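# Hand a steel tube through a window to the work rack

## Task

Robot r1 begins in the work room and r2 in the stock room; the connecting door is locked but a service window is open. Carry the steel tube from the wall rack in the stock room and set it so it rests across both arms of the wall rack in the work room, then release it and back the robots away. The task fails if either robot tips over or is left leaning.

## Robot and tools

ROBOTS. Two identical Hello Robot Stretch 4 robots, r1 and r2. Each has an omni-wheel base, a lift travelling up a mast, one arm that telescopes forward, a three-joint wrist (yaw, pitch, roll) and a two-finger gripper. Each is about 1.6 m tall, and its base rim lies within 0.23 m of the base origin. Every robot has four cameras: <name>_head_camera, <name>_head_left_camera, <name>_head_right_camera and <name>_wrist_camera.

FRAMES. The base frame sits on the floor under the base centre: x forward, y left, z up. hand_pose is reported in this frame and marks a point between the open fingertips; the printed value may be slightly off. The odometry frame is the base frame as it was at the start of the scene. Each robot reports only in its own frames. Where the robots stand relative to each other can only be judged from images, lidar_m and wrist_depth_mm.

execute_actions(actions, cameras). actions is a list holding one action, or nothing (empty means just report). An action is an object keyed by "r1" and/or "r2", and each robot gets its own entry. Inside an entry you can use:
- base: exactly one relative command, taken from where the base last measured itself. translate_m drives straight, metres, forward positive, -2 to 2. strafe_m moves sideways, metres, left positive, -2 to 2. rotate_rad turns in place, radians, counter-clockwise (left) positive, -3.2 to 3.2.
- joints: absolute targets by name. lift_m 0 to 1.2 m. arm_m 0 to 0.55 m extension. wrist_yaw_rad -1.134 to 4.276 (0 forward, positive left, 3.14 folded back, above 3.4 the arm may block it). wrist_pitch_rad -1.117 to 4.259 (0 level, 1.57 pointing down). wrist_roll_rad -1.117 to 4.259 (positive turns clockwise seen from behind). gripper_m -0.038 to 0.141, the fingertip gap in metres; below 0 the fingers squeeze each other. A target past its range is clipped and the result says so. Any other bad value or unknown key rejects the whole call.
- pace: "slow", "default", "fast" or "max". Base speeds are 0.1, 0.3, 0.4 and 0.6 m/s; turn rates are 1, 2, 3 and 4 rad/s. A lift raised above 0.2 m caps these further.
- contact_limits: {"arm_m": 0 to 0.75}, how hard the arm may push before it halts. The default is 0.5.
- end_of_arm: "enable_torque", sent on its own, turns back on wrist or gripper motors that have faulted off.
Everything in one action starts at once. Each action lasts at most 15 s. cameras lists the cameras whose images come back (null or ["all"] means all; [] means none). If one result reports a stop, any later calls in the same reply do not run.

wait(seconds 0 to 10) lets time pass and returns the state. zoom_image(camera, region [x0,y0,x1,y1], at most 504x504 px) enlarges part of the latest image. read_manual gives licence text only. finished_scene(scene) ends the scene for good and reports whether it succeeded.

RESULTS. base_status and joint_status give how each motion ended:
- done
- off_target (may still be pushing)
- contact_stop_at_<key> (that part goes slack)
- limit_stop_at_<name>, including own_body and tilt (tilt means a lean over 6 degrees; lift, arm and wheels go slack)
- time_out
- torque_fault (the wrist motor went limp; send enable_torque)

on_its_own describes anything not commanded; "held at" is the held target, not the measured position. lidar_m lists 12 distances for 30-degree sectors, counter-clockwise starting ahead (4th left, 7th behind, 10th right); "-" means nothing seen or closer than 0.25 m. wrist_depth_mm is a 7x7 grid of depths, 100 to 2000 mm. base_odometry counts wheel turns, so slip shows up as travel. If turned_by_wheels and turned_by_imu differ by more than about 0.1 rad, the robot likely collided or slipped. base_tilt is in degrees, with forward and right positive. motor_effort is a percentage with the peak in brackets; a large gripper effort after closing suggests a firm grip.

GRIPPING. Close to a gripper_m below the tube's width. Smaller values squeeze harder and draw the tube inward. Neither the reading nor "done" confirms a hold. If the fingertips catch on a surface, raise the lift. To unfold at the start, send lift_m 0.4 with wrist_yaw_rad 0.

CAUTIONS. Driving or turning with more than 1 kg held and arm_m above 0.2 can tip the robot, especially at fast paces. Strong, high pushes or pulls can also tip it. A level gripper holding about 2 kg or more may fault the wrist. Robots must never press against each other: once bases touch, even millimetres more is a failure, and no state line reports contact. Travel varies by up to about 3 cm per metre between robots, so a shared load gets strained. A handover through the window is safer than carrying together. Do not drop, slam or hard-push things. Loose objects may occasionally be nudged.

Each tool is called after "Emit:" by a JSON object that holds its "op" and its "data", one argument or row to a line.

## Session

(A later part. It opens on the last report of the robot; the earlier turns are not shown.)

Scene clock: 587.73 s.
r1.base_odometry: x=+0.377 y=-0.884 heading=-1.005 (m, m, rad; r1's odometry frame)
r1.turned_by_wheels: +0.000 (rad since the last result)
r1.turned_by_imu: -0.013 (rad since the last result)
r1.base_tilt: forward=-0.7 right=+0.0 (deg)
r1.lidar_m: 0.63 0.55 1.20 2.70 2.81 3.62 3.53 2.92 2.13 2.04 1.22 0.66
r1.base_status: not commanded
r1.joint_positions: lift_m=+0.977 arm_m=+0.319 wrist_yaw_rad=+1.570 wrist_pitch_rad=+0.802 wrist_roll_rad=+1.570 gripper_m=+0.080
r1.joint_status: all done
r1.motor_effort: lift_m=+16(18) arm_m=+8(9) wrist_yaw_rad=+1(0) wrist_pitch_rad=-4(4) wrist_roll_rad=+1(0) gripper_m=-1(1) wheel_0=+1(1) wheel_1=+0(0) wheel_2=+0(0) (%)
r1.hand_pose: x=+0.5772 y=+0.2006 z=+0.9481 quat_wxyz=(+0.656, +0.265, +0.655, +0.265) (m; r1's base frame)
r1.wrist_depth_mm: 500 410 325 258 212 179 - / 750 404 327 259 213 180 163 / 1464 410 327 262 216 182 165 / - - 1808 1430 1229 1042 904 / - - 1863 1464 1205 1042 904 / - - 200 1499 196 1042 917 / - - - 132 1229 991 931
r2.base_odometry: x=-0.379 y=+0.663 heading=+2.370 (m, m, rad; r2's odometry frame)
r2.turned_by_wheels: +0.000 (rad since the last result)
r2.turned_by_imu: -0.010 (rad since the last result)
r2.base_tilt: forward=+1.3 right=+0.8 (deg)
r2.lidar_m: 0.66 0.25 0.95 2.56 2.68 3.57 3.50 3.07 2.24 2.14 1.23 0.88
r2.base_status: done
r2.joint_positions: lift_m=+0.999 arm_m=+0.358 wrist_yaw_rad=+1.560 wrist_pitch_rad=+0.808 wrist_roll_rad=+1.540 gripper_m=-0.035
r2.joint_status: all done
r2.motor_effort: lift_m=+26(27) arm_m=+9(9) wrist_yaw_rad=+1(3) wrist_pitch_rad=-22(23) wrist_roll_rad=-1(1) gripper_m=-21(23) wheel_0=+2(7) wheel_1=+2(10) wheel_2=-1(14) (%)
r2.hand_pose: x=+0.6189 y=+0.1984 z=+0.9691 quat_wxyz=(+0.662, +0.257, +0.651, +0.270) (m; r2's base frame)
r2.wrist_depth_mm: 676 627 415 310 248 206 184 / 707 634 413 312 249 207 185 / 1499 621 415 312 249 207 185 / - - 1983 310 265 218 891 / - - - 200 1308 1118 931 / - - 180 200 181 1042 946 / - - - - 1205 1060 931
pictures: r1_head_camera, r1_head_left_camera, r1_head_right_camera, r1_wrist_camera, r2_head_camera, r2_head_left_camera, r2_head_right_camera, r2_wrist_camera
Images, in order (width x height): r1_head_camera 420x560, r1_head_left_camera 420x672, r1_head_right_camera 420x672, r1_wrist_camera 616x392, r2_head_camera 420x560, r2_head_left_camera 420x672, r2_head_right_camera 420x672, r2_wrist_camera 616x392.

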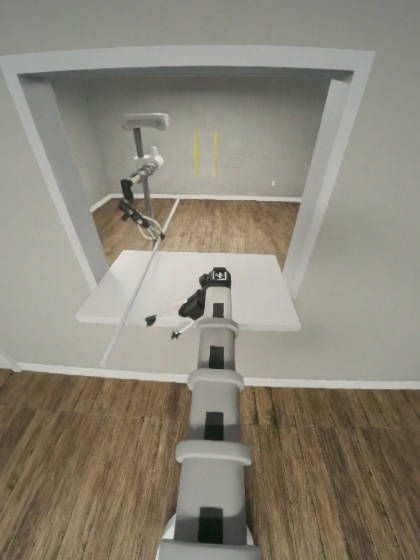

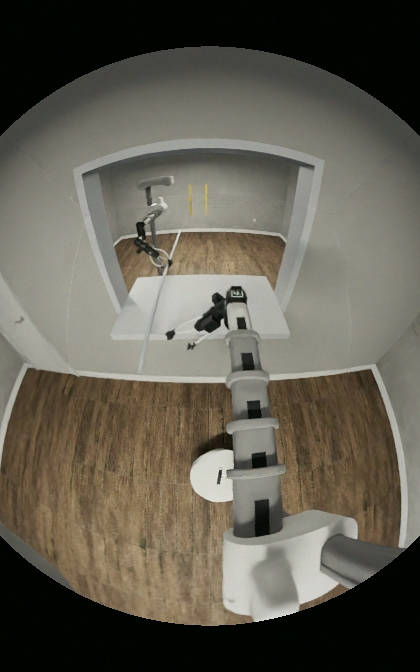

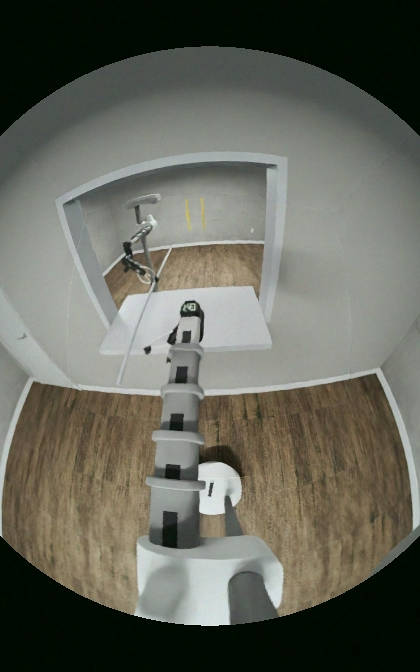

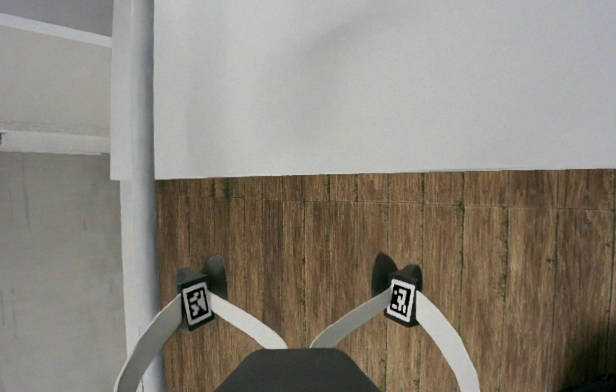

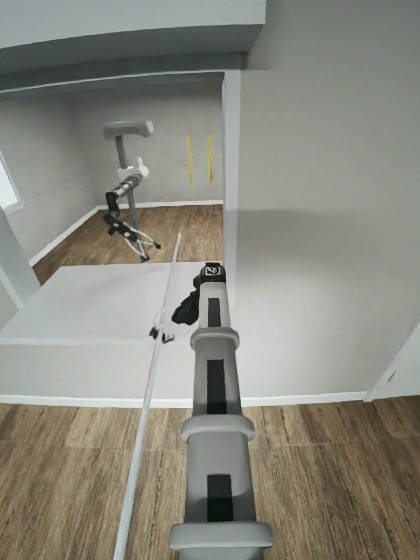

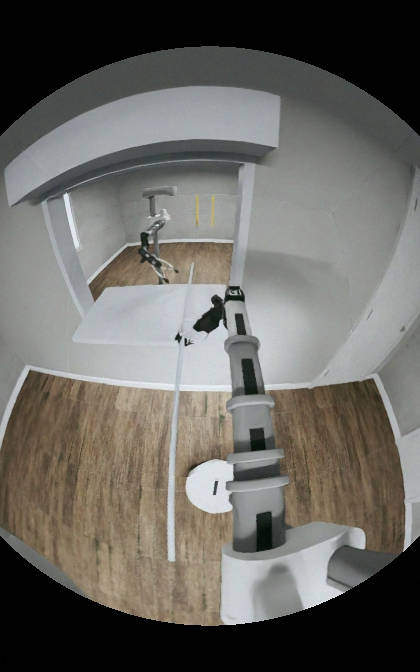

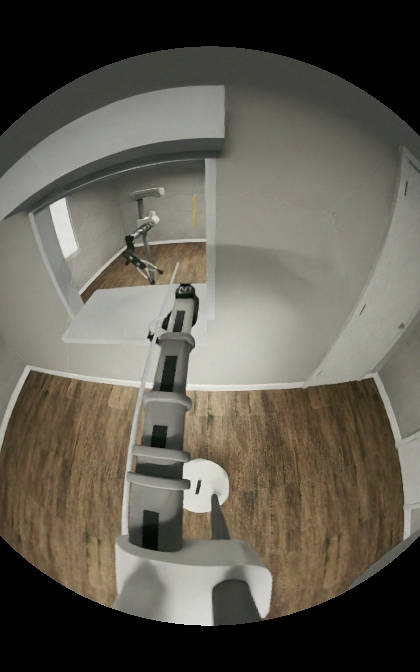

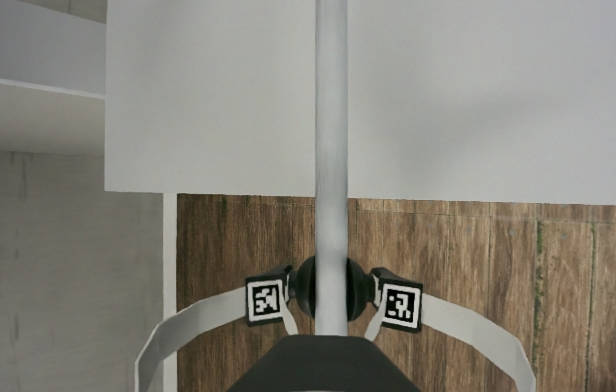

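Emit:
{"op": "execute_actions", "data": {
  "actions": [
    {"r1": {"base": {"strafe_m": 0.138}, "joints": {"lift_m": 0.992}}, "r2": {"joints": {"lift_m": 0.958, "wrist_roll_rad": 1.51, "wrist_yaw_rad": 1.535}}}
  ],
  "cameras": ["r1_head_camera", "r1_wrist_camera", "r2_head_camera", "r2_wrist_camera"]
}}

Scene clock: 621.77 s.
r1.base_odometry: x=+0.493 y=-0.810 heading=-1.005 (m, m, rad; r1's odometry frame)
r1.turned_by_wheels: +0.000 (rad since the last result)
r1.turned_by_imu: -0.002 (rad since the last result)
r1.base_tilt: forward=-0.8 right=+0.0 (deg)
r1.lidar_m: 0.63 0.44 1.18 2.56 2.68 3.60 3.52 3.13 2.22 2.15 1.19 0.65
r1.base_status: done
r1.joint_positions: lift_m=+0.992 arm_m=+0.319 wrist_yaw_rad=+1.570 wrist_pitch_rad=+0.802 wrist_roll_rad=+1.570 gripper_m=+0.080
r1.joint_status: all done
r1.motor_effort: lift_m=+21(21) arm_m=+8(8) wrist_yaw_rad=+0(0) wrist_pitch_rad=-5(4) wrist_roll_rad=+1(1) gripper_m=-3(2) wheel_0=+0(9) wheel_1=+0(8) wheel_2=+0(1) (%)
r1.hand_pose: x=+0.5772 y=+0.2006 z=+0.9627 quat_wxyz=(+0.656, +0.265, +0.655, +0.265) (m; r1's base frame)
r1.wrist_depth_mm: 500 488 349 253 229 193 - / 741 759 351 255 229 194 175 / 1499 1464 353 263 230 195 177 / - - 1756 1366 1182 1060 917 / - - 1863 1397 1229 1060 917 / - - 200 1464 195 1060 917 / - - - 132 1255 1008 931
r2.base_odometry: x=-0.379 y=+0.663 heading=+2.370 (m, m, rad; r2's odometry frame)
r2.turned_by_wheels: +0.000 (rad since the last result)
r2.turned_by_imu: -0.001 (rad since the last result)
r2.base_tilt: forward=+1.2 right=+0.7 (deg)
r2.lidar_m: 0.65 0.25 0.95 2.57 2.67 3.56 3.50 3.07 2.23 2.15 1.22 0.90
r2.base_status: not commanded
r2.joint_positions: lift_m=+0.958 arm_m=+0.358 wrist_yaw_rad=+1.535 wrist_pitch_rad=+0.808 wrist_roll_rad=+1.510 gripper_m=-0.035
r2.joint_status: all done
r2.motor_effort: lift_m=+17(24) arm_m=+9(9) wrist_yaw_rad=+0(4) wrist_pitch_rad=-23(23) wrist_roll_rad=-1(2) gripper_m=-20(20) wheel_0=+2(2) wheel_1=+2(2) wheel_2=-1(1) (%)
r2.hand_pose: x=+0.6238 y=+0.1961 z=+0.9278 quat_wxyz=(+0.669, +0.255, +0.644, +0.271) (m; r2's base frame)
r2.wrist_depth_mm: 683 525 342 256 204 169 154 / 699 517 340 256 204 169 150 / 1397 512 338 254 204 168 150 / - 654 375 252 208 173 154 / - - - 200 1205 1025 904 / - - 180 199 182 991 891 / - - - - 1205 1008 904
pictures: r1_head_camera, r1_wrist_camera, r2_head_camera, r2_wrist_camera
Images, in order (width x height): r1_head_camera 420x560, r1_wrist_camera 616x392, r2_head_camera 420x560, r2_wrist_camera 616x392.

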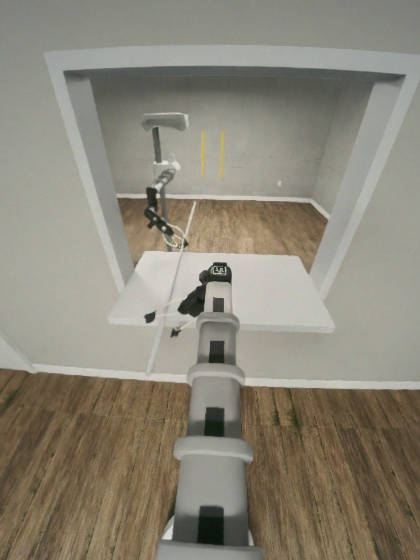

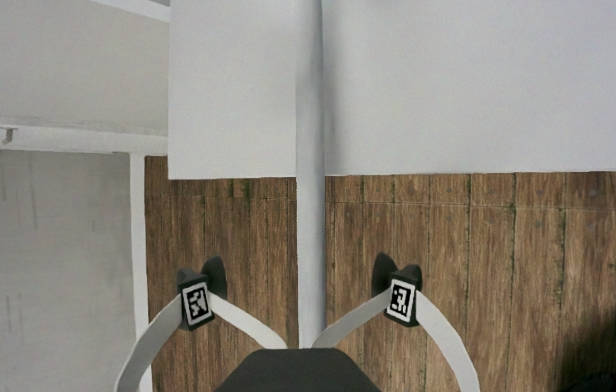

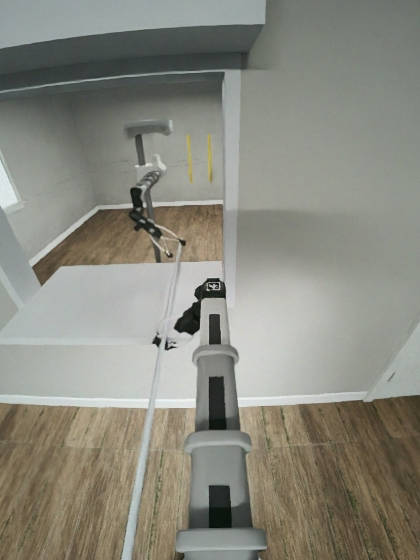

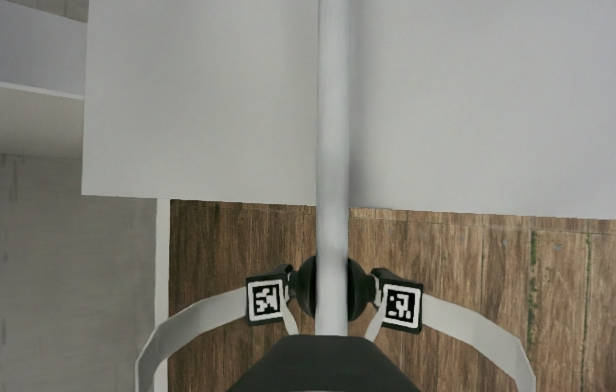

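Emit:
{"op": "execute_actions", "data": {
  "actions": [],
  "cameras": ["r1_head_camera", "r1_wrist_camera", "r2_wrist_camera"]
}}

Scene clock: 624.07 s.
r1.base_odometry: x=+0.493 y=-0.810 heading=-1.005 (m, m, rad; r1's odometry frame)
r1.turned_by_wheels: +0.000 (rad since the last result)
r1.turned_by_imu: -0.001 (rad since the last result)
r1.base_tilt: forward=-0.4 right=+0.0 (deg)
r1.lidar_m: 0.61 0.45 1.18 2.57 2.67 3.62 3.51 3.13 2.22 2.16 1.16 0.65
r1.base_status: done
r1.joint_positions: lift_m=+0.992 arm_m=+0.319 wrist_yaw_rad=+1.570 wrist_pitch_rad=+0.802 wrist_roll_rad=+1.570 gripper_m=+0.080
r1.joint_status: all done
r1.motor_effort: lift_m=+21(21) arm_m=+7(8) wrist_yaw_rad=+0(0) wrist_pitch_rad=-5(4) wrist_roll_rad=-1(1) gripper_m=-5(2) wheel_0=+0(9) wheel_1=+0(8) wheel_2=+0(1) (%)
r1.hand_pose: x=+0.5772 y=+0.2006 z=+0.9627 quat_wxyz=(+0.656, +0.265, +0.655, +0.265) (m; r1's base frame)
r1.wrist_depth_mm: 508 492 353 253 229 193 - / 741 741 353 255 229 194 176 / 1499 1537 353 256 230 195 177 / - - 1756 297 1182 1042 917 / - - 1808 1366 1229 1060 931 / - - 200 1366 196 1042 931 / - - - 133 1255 1008 946
r2.base_odometry: x=-0.379 y=+0.663 heading=+2.370 (m, m, rad; r2's odometry frame)
r2.turned_by_wheels: +0.000 (rad since the last result)
r2.turned_by_imu: -0.001 (rad since the last result)
r2.base_tilt: forward=+1.2 right=+0.7 (deg)
r2.lidar_m: 0.65 0.26 0.95 2.57 2.70 3.56 3.48 3.07 2.23 2.15 1.22 0.89
r2.base_status: not commanded
r2.joint_positions: lift_m=+0.958 arm_m=+0.358 wrist_yaw_rad=+1.535 wrist_pitch_rad=+0.808 wrist_roll_rad=+1.510 gripper_m=-0.035
r2.joint_status: all done
r2.motor_effort: lift_m=+18(24) arm_m=+9(9) wrist_yaw_rad=+0(4) wrist_pitch_rad=-22(23) wrist_roll_rad=-1(2) gripper_m=-23(20) wheel_0=+2(2) wheel_1=+2(2) wheel_2=-1(1) (%)
r2.hand_pose: x=+0.6238 y=+0.1961 z=+0.9278 quat_wxyz=(+0.669, +0.255, +0.644, +0.271) (m; r2's base frame)
r2.wrist_depth_mm: 691 525 343 257 204 169 154 / 699 517 342 254 204 169 151 / 1430 512 340 253 203 169 150 / - 654 373 252 209 172 153 / - - - 201 1229 1042 891 / - - 180 198 182 1008 904 / - - - - 1182 1008 917
pictures: r1_head_camera, r1_wrist_camera, r2_wrist_camera
Images, in order (width x height): r1_head_camera 420x560, r1_wrist_camera 616x392, r2_wrist_camera 616x392.

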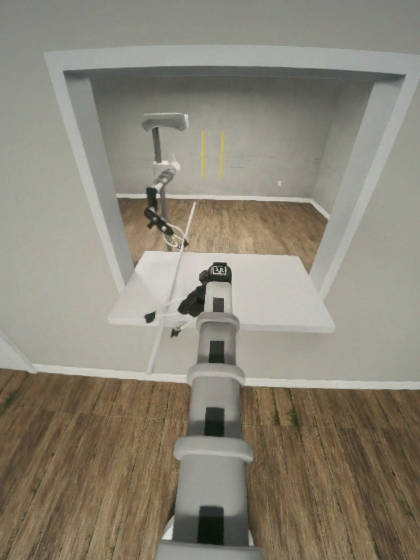

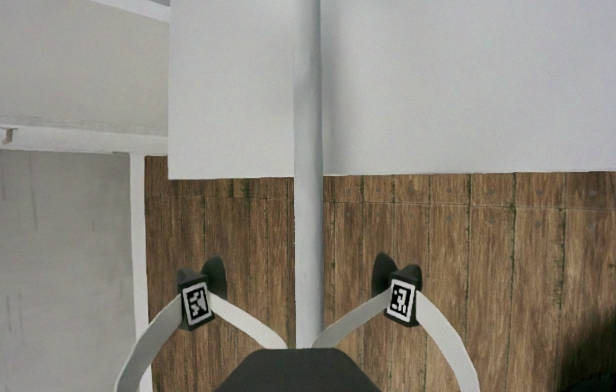

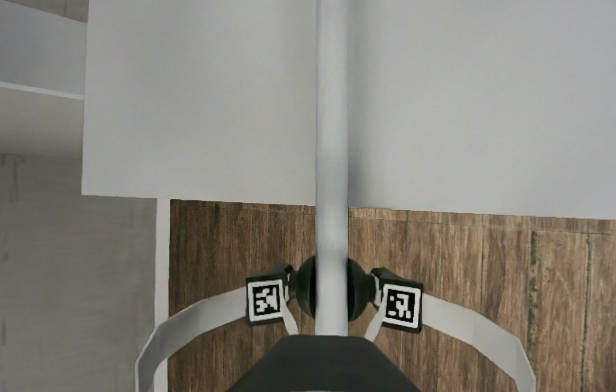

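Emit:
{"op": "zoom_image", "data": {
  "camera": "r1_wrist_camera",
  "region": [260, 150, 360, 310]
}}

Emit:
{"op": "zoom_image", "data": {
  "camera": "r1_head_camera",
  "region": [120, 280, 220, 380]
}}

Region (260, 150, 360, 310) of r1_wrist_camera's 616x392 image, scaled by 3.150; it fills the left 315 columns of this view, and the rest is white.

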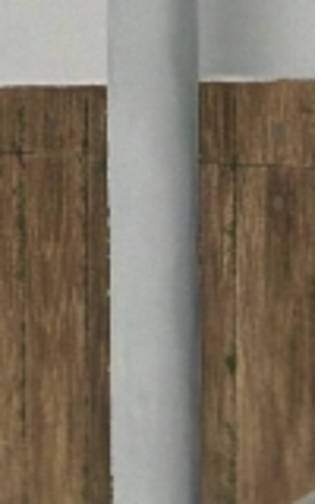

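Region (120, 280, 220, 380) of r1_head_camera's 420x560 image, scaled by 5.040, with more detail than that image has.

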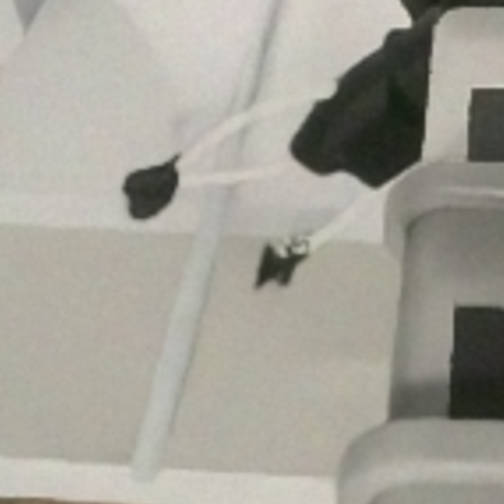

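Emit:
{"op": "zoom_image", "data": {
  "camera": "r1_head_camera",
  "region": [140, 190, 230, 280]
}}

Emit:
{"op": "zoom_image", "data": {
  "camera": "r1_head_camera",
  "region": [95, 240, 195, 340]
}}

Emit:
{"op": "zoom_image", "data": {
  "camera": "r1_head_camera",
  "region": [250, 240, 350, 340]
}}

Region (140, 190, 230, 280) of r1_head_camera's 420x560 image, scaled by 5.600, with more detail than that image has.

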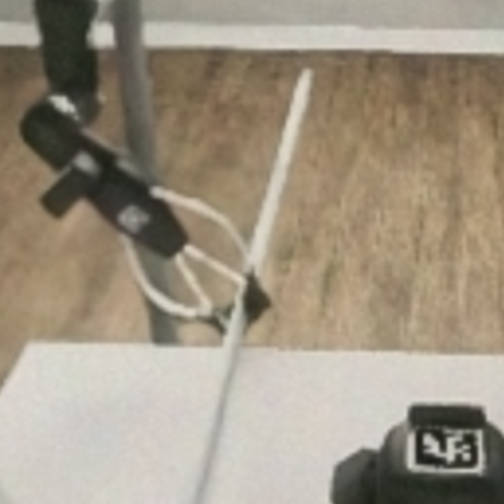

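Region (95, 240, 195, 340) of r1_head_camera's 420x560 image, scaled by 5.040, with more detail than that image has.

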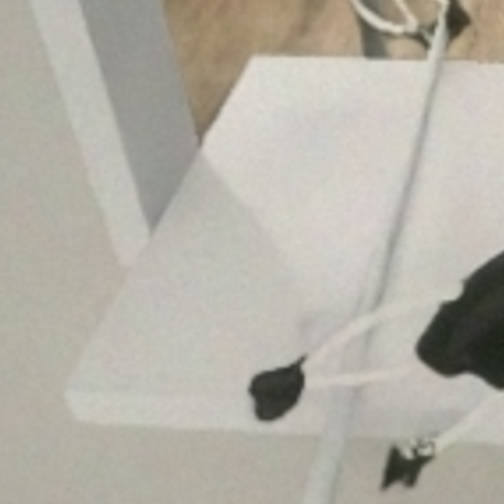

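Region (250, 240, 350, 340) of r1_head_camera's 420x560 image, scaled by 5.040, with more detail than that image has.

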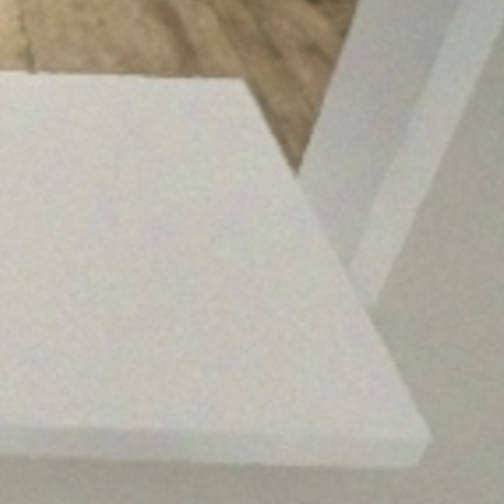

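Emit:
{"op": "execute_actions", "data": {
  "actions": [
    {"r1": {"base": {"strafe_m": 0.009}, "joints": {"lift_m": 0.97, "gripper_m": 0.03}}, "r2": {"joints": {"lift_m": 0.954}}}
  ],
  "cameras": ["r1_head_camera", "r1_wrist_camera", "r2_wrist_camera"]
}}

Scene clock: 693.53 s.
r1.base_odometry: x=+0.501 y=-0.805 heading=-1.005 (m, m, rad; r1's odometry frame)
r1.turned_by_wheels: +0.000 (rad since the last result)
r1.turned_by_imu: -0.009 (rad since the last result)
r1.base_tilt: forward=-0.5 right=-0.1 (deg)
r1.lidar_m: 0.62 0.44 1.20 2.54 2.65 3.61 3.51 3.13 2.26 2.17 1.19 0.65
r1.base_status: done
r1.joint_positions: lift_m=+0.970 arm_m=+0.319 wrist_yaw_rad=+1.570 wrist_pitch_rad=+0.802 wrist_roll_rad=+1.570 gripper_m=+0.030
r1.joint_status: all done
r1.motor_effort: lift_m=+16(19) arm_m=+8(8) wrist_yaw_rad=+0(0) wrist_pitch_rad=-4(5) wrist_roll_rad=+0(0) gripper_m=-6(2) wheel_0=-4(6) wheel_1=+2(9) wheel_2=+0(0) (%)
r1.hand_pose: x=+0.5772 y=+0.2006 z=+0.9412 quat_wxyz=(+0.656, +0.265, +0.655, +0.265) (m; r1's base frame)
r1.wrist_depth_mm: 504 480 315 227 204 173 - / 741 683 315 228 206 174 158 / 1499 1229 315 229 206 175 158 / - - 1808 244 1205 1025 931 / - - 1921 218 1205 1025 891 / - - 190 213 192 1042 904 / - - 1921 136 1205 1008 931
r2.base_odometry: x=-0.379 y=+0.663 heading=+2.370 (m, m, rad; r2's odometry frame)
r2.turned_by_wheels: +0.000 (rad since the last result)
r2.turned_by_imu: -0.007 (rad since the last result)
r2.base_tilt: forward=+1.2 right=+0.9 (deg)
r2.lidar_m: 0.63 0.25 0.93 2.57 2.67 3.57 3.49 3.09 2.23 2.14 1.23 0.89
r2.base_status: not commanded
r2.joint_positions: lift_m=+0.954 arm_m=+0.358 wrist_yaw_rad=+1.535 wrist_pitch_rad=+0.808 wrist_roll_rad=+1.510 gripper_m=-0.035
r2.joint_status: all done
r2.on_its_own: wrist_pitch_rad is at rest, and its effort (-26) is outside its rest range (-23 to +23)
r2.motor_effort: lift_m=+18(20) arm_m=+9(9) wrist_yaw_rad=+0(0) wrist_pitch_rad=-26(23) wrist_roll_rad=-1(1) gripper_m=-21(19) wheel_0=+2(2) wheel_1=+2(2) wheel_2=-1(1) (%)
r2.hand_pose: x=+0.6238 y=+0.1961 z=+0.9237 quat_wxyz=(+0.669, +0.255, +0.644, +0.271) (m; r2's base frame)
r2.wrist_depth_mm: 683 508 336 250 200 166 151 / 707 504 332 249 200 165 149 / 1281 492 329 248 198 165 148 / - 580 364 247 204 168 150 / - - - 200 1229 1060 878 / - - 180 199 182 991 891 / - - - - 1160 1008 917
pictures: r1_head_camera, r1_wrist_camera, r2_wrist_camera
Images, in order (width x height): r1_head_camera 420x560, r1_wrist_camera 616x392, r2_wrist_camera 616x392.

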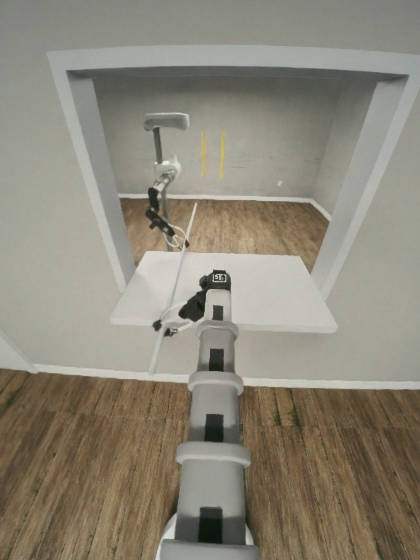

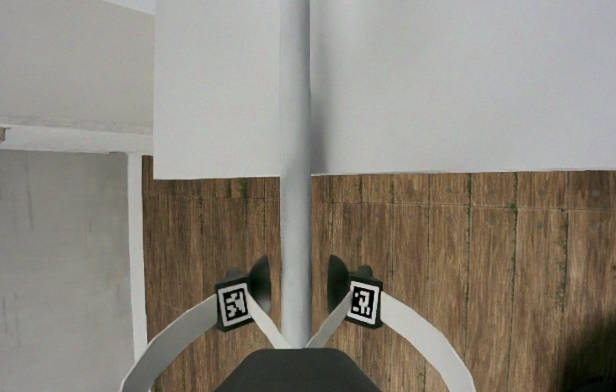

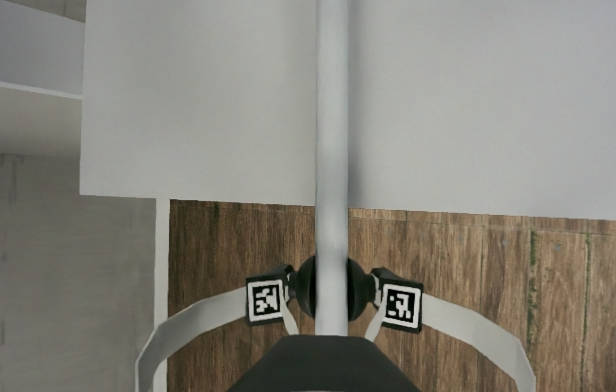

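Emit:
{"op": "execute_actions", "data": {
  "actions": [
    {"r1": {"joints": {"lift_m": 0.954, "gripper_m": -0.025}}, "r2": {"joints": {"lift_m": 0.951, "gripper_m": 0.045}}}
  ],
  "cameras": ["r1_head_camera", "r1_wrist_camera", "r2_head_camera", "r2_wrist_camera"]
}}

Scene clock: 702.63 s.
r1.base_odometry: x=+0.501 y=-0.805 heading=-1.005 (m, m, rad; r1's odometry frame)
r1.turned_by_wheels: +0.000 (rad since the last result)
r1.turned_by_imu: -0.002 (rad since the last result)
r1.base_tilt: forward=-0.5 right=+0.0 (deg)
r1.lidar_m: 0.61 0.43 1.16 2.56 2.67 3.62 3.51 3.15 2.22 2.17 1.21 0.66
r1.base_status: not commanded
r1.joint_positions: lift_m=+0.954 arm_m=+0.319 wrist_yaw_rad=+1.570 wrist_pitch_rad=+0.801 wrist_roll_rad=+1.570 gripper_m=-0.025
r1.joint_status: all done
r1.motor_effort: lift_m=+17(17) arm_m=+8(8) wrist_yaw_rad=-1(1) wrist_pitch_rad=-3(6) wrist_roll_rad=-2(2) gripper_m=-16(16) wheel_0=-4(4) wheel_1=+2(2) wheel_2=+0(0) (%)
r1.hand_pose: x=+0.5771 y=+0.2007 z=+0.9252 quat_wxyz=(+0.656, +0.265, +0.655, +0.265) (m; r1's base frame)
r1.wrist_depth_mm: 500 452 287 207 187 158 - / 741 627 287 209 187 159 143 / 1464 1118 289 209 189 160 145 / - - 1808 252 1182 1025 904 / - - 1863 205 1205 1025 904 / - - 181 198 181 1025 878 / - - 1863 139 1205 960 917
r2.base_odometry: x=-0.379 y=+0.663 heading=+2.370 (m, m, rad; r2's odometry frame)
r2.turned_by_wheels: +0.000 (rad since the last result)
r2.turned_by_imu: -0.001 (rad since the last result)
r2.base_tilt: forward=+1.2 right=+0.7 (deg)
r2.lidar_m: 0.63 0.25 0.25 2.56 2.69 3.56 3.50 3.11 2.23 2.16 1.21 0.89
r2.base_status: not commanded
r2.joint_positions: lift_m=+0.951 arm_m=+0.358 wrist_yaw_rad=+1.535 wrist_pitch_rad=+0.802 wrist_roll_rad=+1.510 gripper_m=+0.045
r2.joint_status: all done
r2.motor_effort: lift_m=+18(17) arm_m=+9(9) wrist_yaw_rad=+1(0) wrist_pitch_rad=-6(22) wrist_roll_rad=-1(1) gripper_m=-3(20) wheel_0=+2(2) wheel_1=+2(2) wheel_2=-1(1) (%)
r2.hand_pose: x=+0.6238 y=+0.1973 z=+0.9219 quat_wxyz=(+0.668, +0.257, +0.643, +0.273) (m; r2's base frame)
r2.wrist_depth_mm: 683 530 342 253 200 166 151 / 707 521 336 251 200 166 149 / 1366 512 336 250 200 165 148 / - 597 370 249 204 169 148 / - - - 219 1205 1025 891 / - - 196 214 192 1008 891 / - - - - 1160 960 917
pictures: r1_head_camera, r1_wrist_camera, r2_head_camera, r2_wrist_camera
Images, in order (width x height): r1_head_camera 420x560, r1_wrist_camera 616x392, r2_head_camera 420x560, r2_wrist_camera 616x392.

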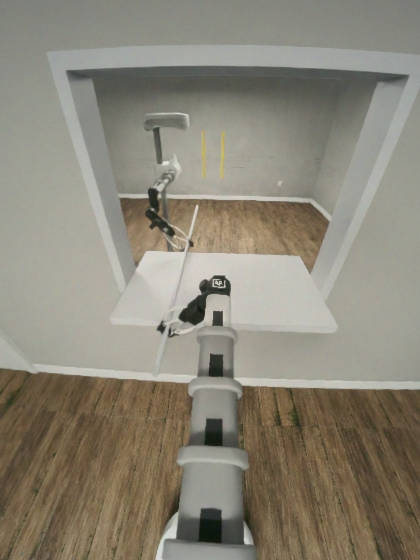

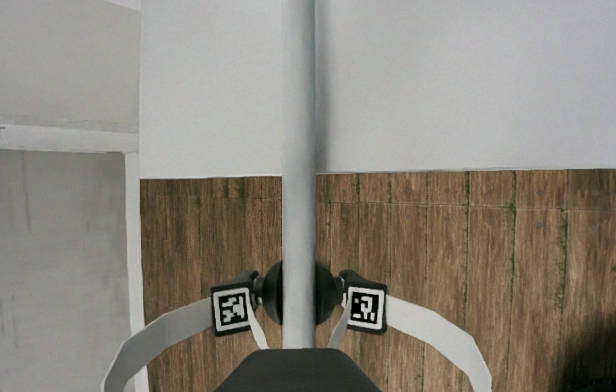

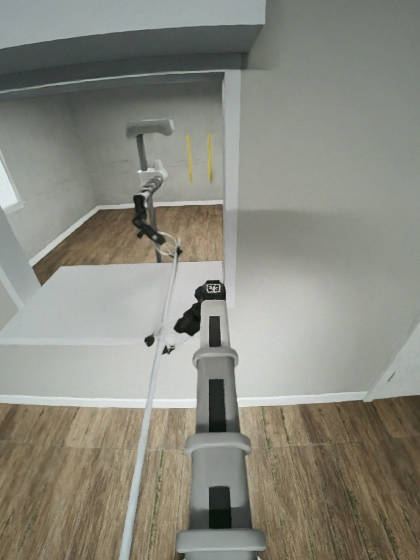

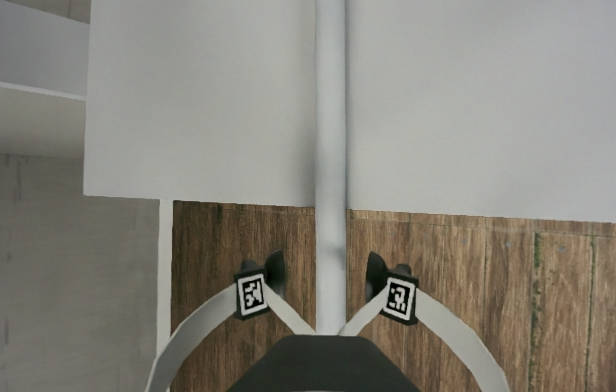

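Emit:
{"op": "execute_actions", "data": {
  "actions": [
    {"r1": {"joints": {"arm_m": 0.003}}, "r2": {"joints": {"lift_m": 0.944, "arm_m": 0.034}}}
  ],
  "cameras": ["r1_head_left_camera", "r1_wrist_camera", "r2_head_camera", "r2_wrist_camera"]
}}

Scene clock: 711.40 s.
r1.base_odometry: x=+0.501 y=-0.805 heading=-1.005 (m, m, rad; r1's odometry frame)
r1.turned_by_wheels: +0.000 (rad since the last result)
r1.turned_by_imu: -0.002 (rad since the last result)
r1.base_tilt: forward=-0.6 right=-0.1 (deg)
r1.lidar_m: 0.62 0.26 0.25 2.55 2.65 3.62 3.53 3.12 2.24 2.17 1.21 0.66
r1.base_status: not commanded
r1.joint_positions: lift_m=+0.954 arm_m=+0.004 wrist_yaw_rad=+1.569 wrist_pitch_rad=+0.803 wrist_roll_rad=+1.570 gripper_m=-0.025
r1.joint_status: all done
r1.motor_effort: lift_m=+16(17) arm_m=-8(10) wrist_yaw_rad=+3(8) wrist_pitch_rad=-8(8) wrist_roll_rad=-1(1) gripper_m=-18(16) wheel_0=-4(4) wheel_1=+2(2) wheel_2=+0(0) (%)
r1.hand_pose: x=+0.2632 y=+0.2002 z=+0.9248 quat_wxyz=(+0.656, +0.265, +0.655, +0.264) (m; r1's base frame)
r1.wrist_depth_mm: 1205 1205 1281 1160 1160 991 891 / 1756 1808 1708 1336 1160 1008 891 / - - 1756 1366 1205 1025 904 / - - 1756 1366 1205 1025 891 / - - 1863 1336 1205 1008 891 / - - 182 198 180 991 741 / - - 1863 134 1182 960 741
r2.base_odometry: x=-0.379 y=+0.663 heading=+2.370 (m, m, rad; r2's odometry frame)
r2.turned_by_wheels: +0.000 (rad since the last result)
r2.turned_by_imu: -0.002 (rad since the last result)
r2.base_tilt: forward=+1.2 right=+0.8 (deg)
r2.lidar_m: 0.65 0.26 0.96 2.57 2.67 3.57 3.48 3.07 2.23 2.15 1.23 0.87
r2.base_status: not commanded
r2.joint_positions: lift_m=+0.944 arm_m=+0.036 wrist_yaw_rad=+1.535 wrist_pitch_rad=+0.802 wrist_roll_rad=+1.510 gripper_m=+0.045
r2.joint_status: all done
r2.motor_effort: lift_m=+14(20) arm_m=-10(9) wrist_yaw_rad=+0(0) wrist_pitch_rad=-6(6) wrist_roll_rad=-1(1) gripper_m=-3(4) wheel_0=+2(2) wheel_1=+2(2) wheel_2=-1(1) (%)
r2.hand_pose: x=+0.3012 y=+0.1973 z=+0.9152 quat_wxyz=(+0.668, +0.257, +0.643, +0.273) (m; r2's base frame)
r2.wrist_depth_mm: 1160 1138 1138 1060 1078 991 904 / 1756 1708 1756 1537 1229 1060 891 / - - - 1537 1255 1042 904 / - - - 1576 1229 1042 891 / - - - 1499 1160 1042 891 / - - 196 214 192 991 891 / - - - - 1160 946 917
pictures: r1_head_left_camera, r1_wrist_camera, r2_head_camera, r2_wrist_camera
Images, in order (width x height): r1_head_left_camera 420x672, r1_wrist_camera 616x392, r2_head_camera 420x560, r2_wrist_camera 616x392.

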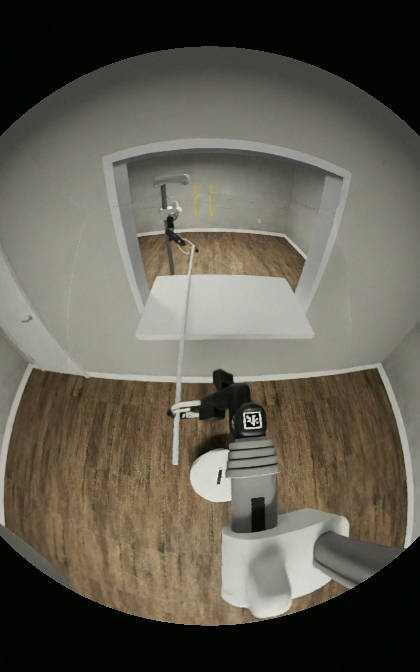

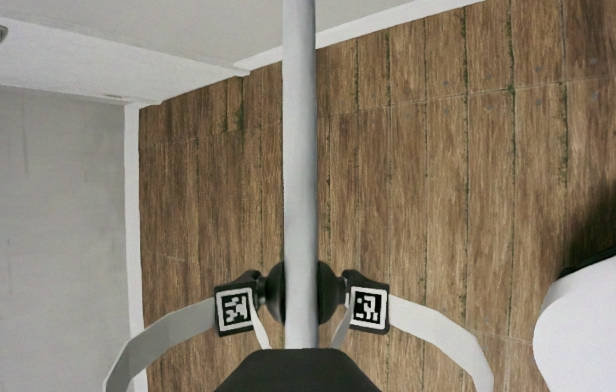

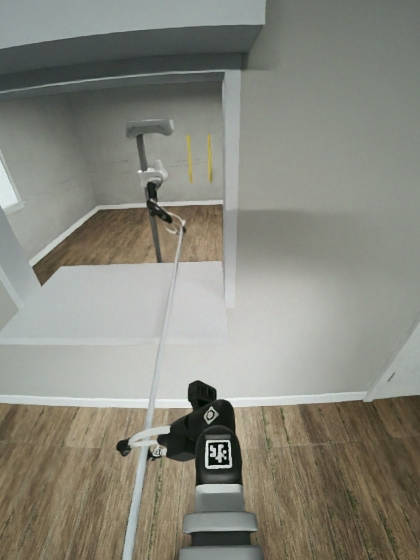

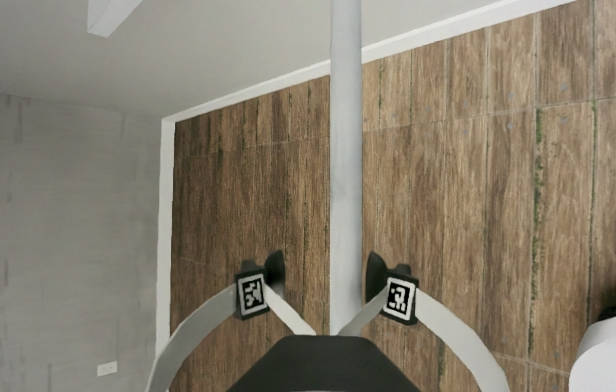

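Emit:
{"op": "execute_actions", "data": {
  "actions": [
    {"r1": {"joints": {"gripper_m": 0.05}}, "r2": {"base": {"strafe_m": -0.012}, "joints": {"gripper_m": -0.025}}}
  ],
  "cameras": ["r1_head_left_camera", "r1_wrist_camera", "r2_head_camera", "r2_wrist_camera"]
}}

Scene clock: 727.37 s.
r1.base_odometry: x=+0.501 y=-0.805 heading=-1.005 (m, m, rad; r1's odometry frame)
r1.turned_by_wheels: +0.000 (rad since the last result)
r1.turned_by_imu: -0.002 (rad since the last result)
r1.base_tilt: forward=-0.7 right=-0.1 (deg)
r1.lidar_m: 0.61 0.27 0.28 2.55 2.68 3.60 3.51 3.14 2.24 2.16 1.20 0.66
r1.base_status: not commanded
r1.joint_positions: lift_m=+0.954 arm_m=+0.004 wrist_yaw_rad=+1.569 wrist_pitch_rad=+0.802 wrist_roll_rad=+1.570 gripper_m=+0.050
r1.joint_status: all done
r1.motor_effort: lift_m=+17(16) arm_m=-8(8) wrist_yaw_rad=+1(4) wrist_pitch_rad=-5(9) wrist_roll_rad=-1(1) gripper_m=-6(17) wheel_0=-4(4) wheel_1=+2(2) wheel_2=+0(0) (%)
r1.hand_pose: x=+0.2629 y=+0.2005 z=+0.9251 quat_wxyz=(+0.656, +0.265, +0.655, +0.265) (m; r1's base frame)
r1.wrist_depth_mm: 1205 1229 1255 1160 1160 1008 904 / 1808 1756 1708 1336 1205 1008 891 / - - 1808 1336 1205 1025 891 / - - 1808 1336 1229 1042 878 / - - 1863 1366 1182 1042 891 / - - 193 1366 196 1008 732 / - - 1921 133 1182 976 741
r2.base_odometry: x=-0.370 y=+0.671 heading=+2.370 (m, m, rad; r2's odometry frame)
r2.turned_by_wheels: +0.000 (rad since the last result)
r2.turned_by_imu: -0.001 (rad since the last result)
r2.base_tilt: forward=+1.3 right=+0.8 (deg)
r2.lidar_m: 0.64 0.25 0.98 2.59 2.69 3.55 3.50 3.07 2.23 2.13 1.22 0.89
r2.base_status: done
r2.joint_positions: lift_m=+0.944 arm_m=+0.036 wrist_yaw_rad=+1.535 wrist_pitch_rad=+0.803 wrist_roll_rad=+1.510 gripper_m=-0.025
r2.joint_status: all done
r2.motor_effort: lift_m=+15(15) arm_m=-10(10) wrist_yaw_rad=+1(1) wrist_pitch_rad=-8(7) wrist_roll_rad=-1(1) gripper_m=-18(20) wheel_0=+2(8) wheel_1=-3(9) wheel_2=+0(1) (%)
r2.hand_pose: x=+0.3012 y=+0.1971 z=+0.9150 quat_wxyz=(+0.668, +0.256, +0.643, +0.273) (m; r2's base frame)
r2.wrist_depth_mm: 1138 1138 1138 991 1118 991 917 / 1756 1661 1708 1464 1281 1042 891 / - - - 1576 1255 1042 904 / - - - 1499 1229 1042 904 / - - - 1430 1229 1042 878 / - - 181 200 182 991 891 / - - - - 1182 991 891
pictures: r1_head_left_camera, r1_wrist_camera, r2_head_camera, r2_wrist_camera
Images, in order (width x height): r1_head_left_camera 420x672, r1_wrist_camera 616x392, r2_head_camera 420x560, r2_wrist_camera 616x392.

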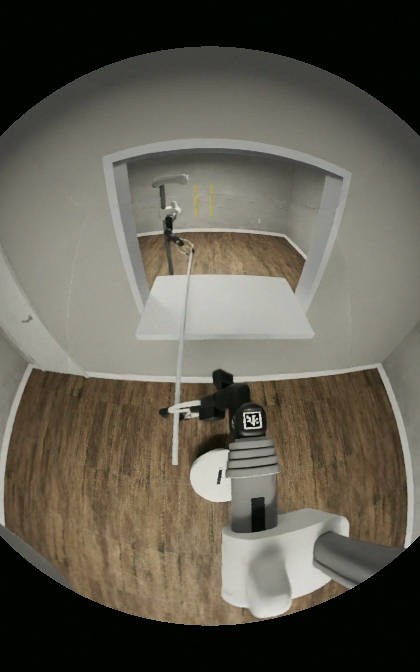

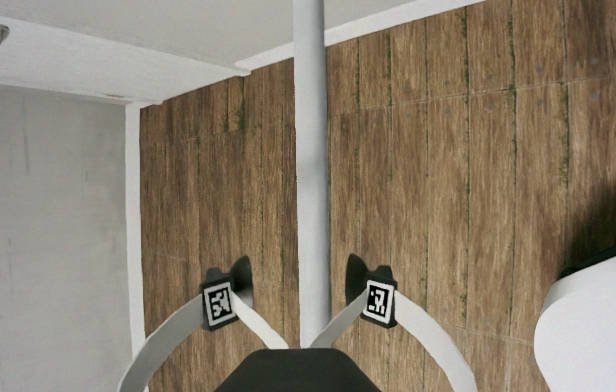

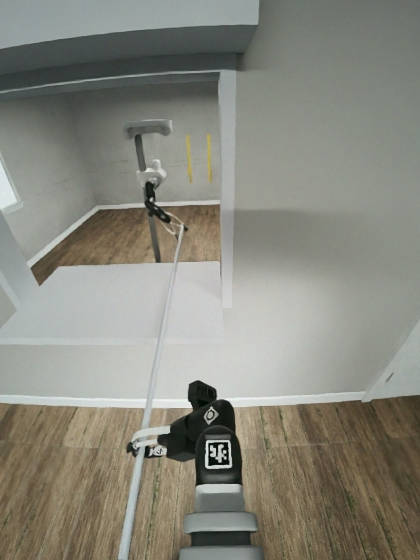

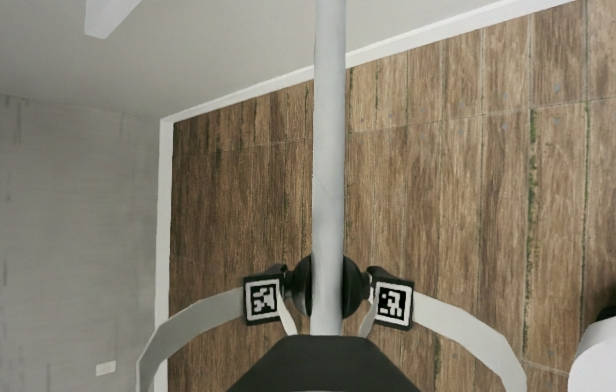

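Emit:
{"op": "execute_actions", "data": {
  "actions": [
    {"r1": {"joints": {"arm_m": 0.32}}, "r2": {"joints": {"arm_m": 0.36}}}
  ],
  "cameras": ["r1_head_camera", "r1_head_left_camera", "r1_wrist_camera", "r2_head_camera", "r2_wrist_camera"]
}}

Scene clock: 737.50 s.
r1.base_odometry: x=+0.501 y=-0.805 heading=-1.005 (m, m, rad; r1's odometry frame)
r1.turned_by_wheels: +0.000 (rad since the last result)
r1.turned_by_imu: -0.002 (rad since the last result)
r1.base_tilt: forward=-0.4 right=-0.2 (deg)
r1.lidar_m: 0.62 0.26 0.25 2.56 2.66 3.61 3.50 3.10 2.24 2.17 1.20 0.67
r1.base_status: not commanded
r1.joint_positions: lift_m=+0.954 arm_m=+0.319 wrist_yaw_rad=+1.570 wrist_pitch_rad=+0.802 wrist_roll_rad=+1.570 gripper_m=+0.050
r1.joint_status: all done
r1.motor_effort: lift_m=+16(16) arm_m=+8(3) wrist_yaw_rad=+0(2) wrist_pitch_rad=-5(5) wrist_roll_rad=-2(0) gripper_m=-3(4) wheel_0=-4(4) wheel_1=+2(2) wheel_2=+0(0) (%)
r1.hand_pose: x=+0.5772 y=+0.2005 z=+0.9251 quat_wxyz=(+0.656, +0.265, +0.655, +0.265) (m; r1's base frame)
r1.wrist_depth_mm: 500 452 286 219 186 158 - / 732 621 287 219 187 159 143 / 1464 1138 287 220 189 160 145 / - - 1756 1308 1205 1008 904 / - - 1863 1366 1182 1042 891 / - - 193 1366 197 1025 904 / - - 1921 133 1205 991 917
r2.base_odometry: x=-0.370 y=+0.671 heading=+2.370 (m, m, rad; r2's odometry frame)
r2.turned_by_wheels: +0.000 (rad since the last result)
r2.turned_by_imu: -0.002 (rad since the last result)
r2.base_tilt: forward=+1.2 right=+0.8 (deg)
r2.lidar_m: 0.67 0.46 0.93 2.58 2.70 3.57 3.51 3.05 2.22 2.14 1.22 0.90
r2.base_status: not commanded
r2.joint_positions: lift_m=+0.944 arm_m=+0.358 wrist_yaw_rad=+1.537 wrist_pitch_rad=+0.802 wrist_roll_rad=+1.510 gripper_m=-0.025
r2.joint_status: all done
r2.motor_effort: lift_m=+15(15) arm_m=+10(11) wrist_yaw_rad=-5(6) wrist_pitch_rad=-5(9) wrist_roll_rad=-1(1) gripper_m=-19(21) wheel_0=+2(3) wheel_1=-3(3) wheel_2=+0(0) (%)
r2.hand_pose: x=+0.6233 y=+0.1975 z=+0.9152 quat_wxyz=(+0.668, +0.256, +0.643, +0.274) (m; r2's base frame)
r2.wrist_depth_mm: 691 504 327 242 193 159 145 / 707 496 325 241 193 159 143 / 1308 492 322 239 192 158 143 / - 640 355 248 196 162 143 / - - - 1430 1205 1042 891 / - - 182 200 182 991 904 / - - - - 1138 946 904
pictures: r1_head_camera, r1_head_left_camera, r1_wrist_camera, r2_head_camera, r2_wrist_camera
Images, in order (width x height): r1_head_camera 420x560, r1_head_left_camera 420x672, r1_wrist_camera 616x392, r2_head_camera 420x560, r2_wrist_camera 616x392.

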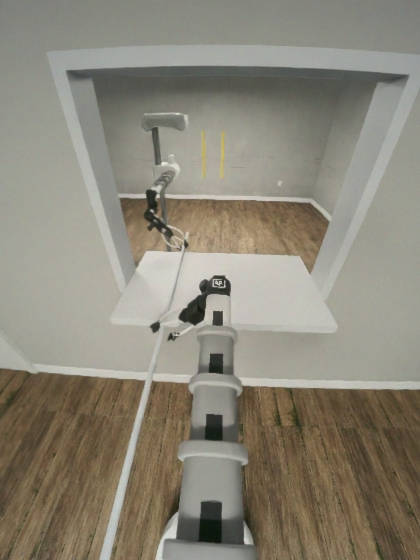

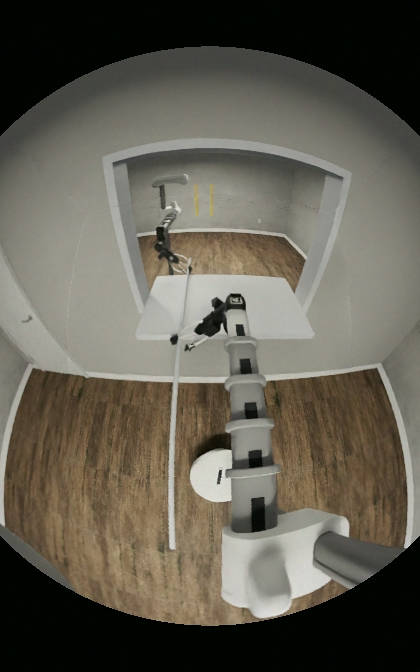

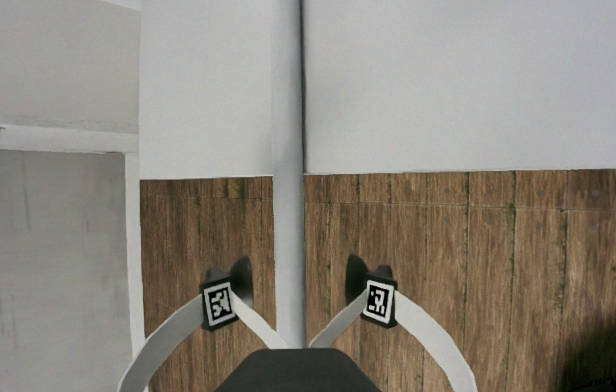

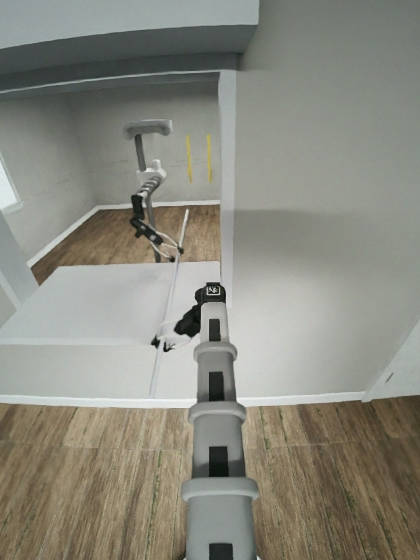

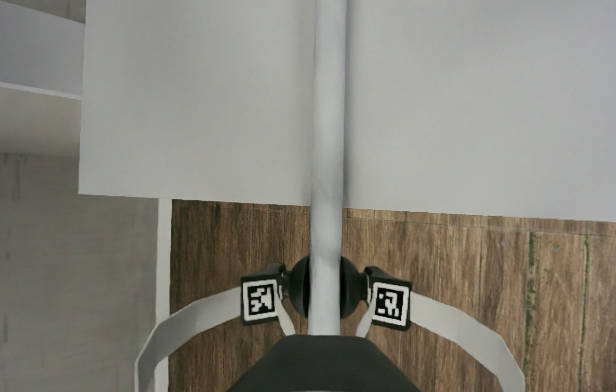

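Emit:
{"op": "zoom_image", "data": {
  "camera": "r2_head_camera",
  "region": [120, 320, 220, 420]
}}

Emit:
{"op": "zoom_image", "data": {
  "camera": "r2_head_camera",
  "region": [140, 195, 230, 285]
}}

Emit:
{"op": "zoom_image", "data": {
  "camera": "r1_head_camera",
  "region": [140, 190, 230, 280]
}}

Region (120, 320, 220, 420) of r2_head_camera's 420x560 image, scaled by 5.040, with more detail than that image has.

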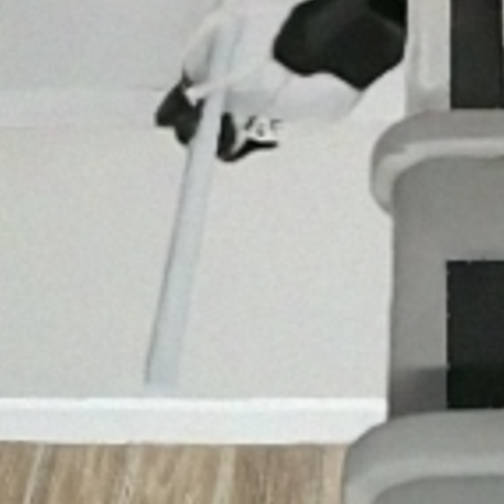

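Region (140, 195, 230, 285) of r2_head_camera's 420x560 image, scaled by 5.600, with more detail than that image has.

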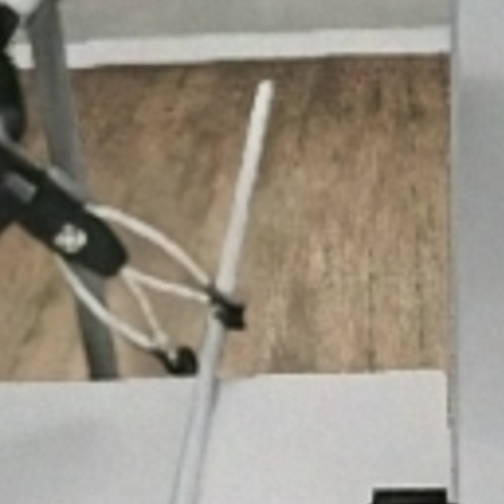

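Region (140, 190, 230, 280) of r1_head_camera's 420x560 image, scaled by 5.600, with more detail than that image has.

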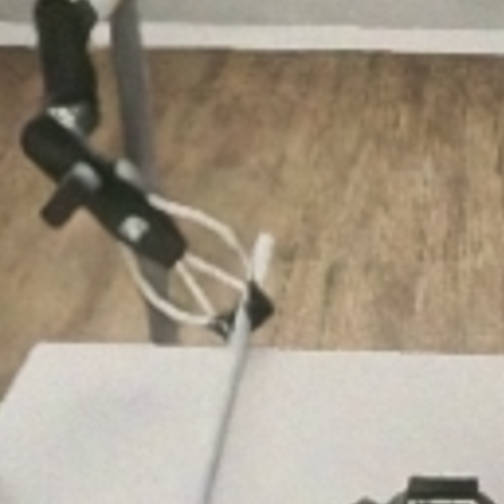

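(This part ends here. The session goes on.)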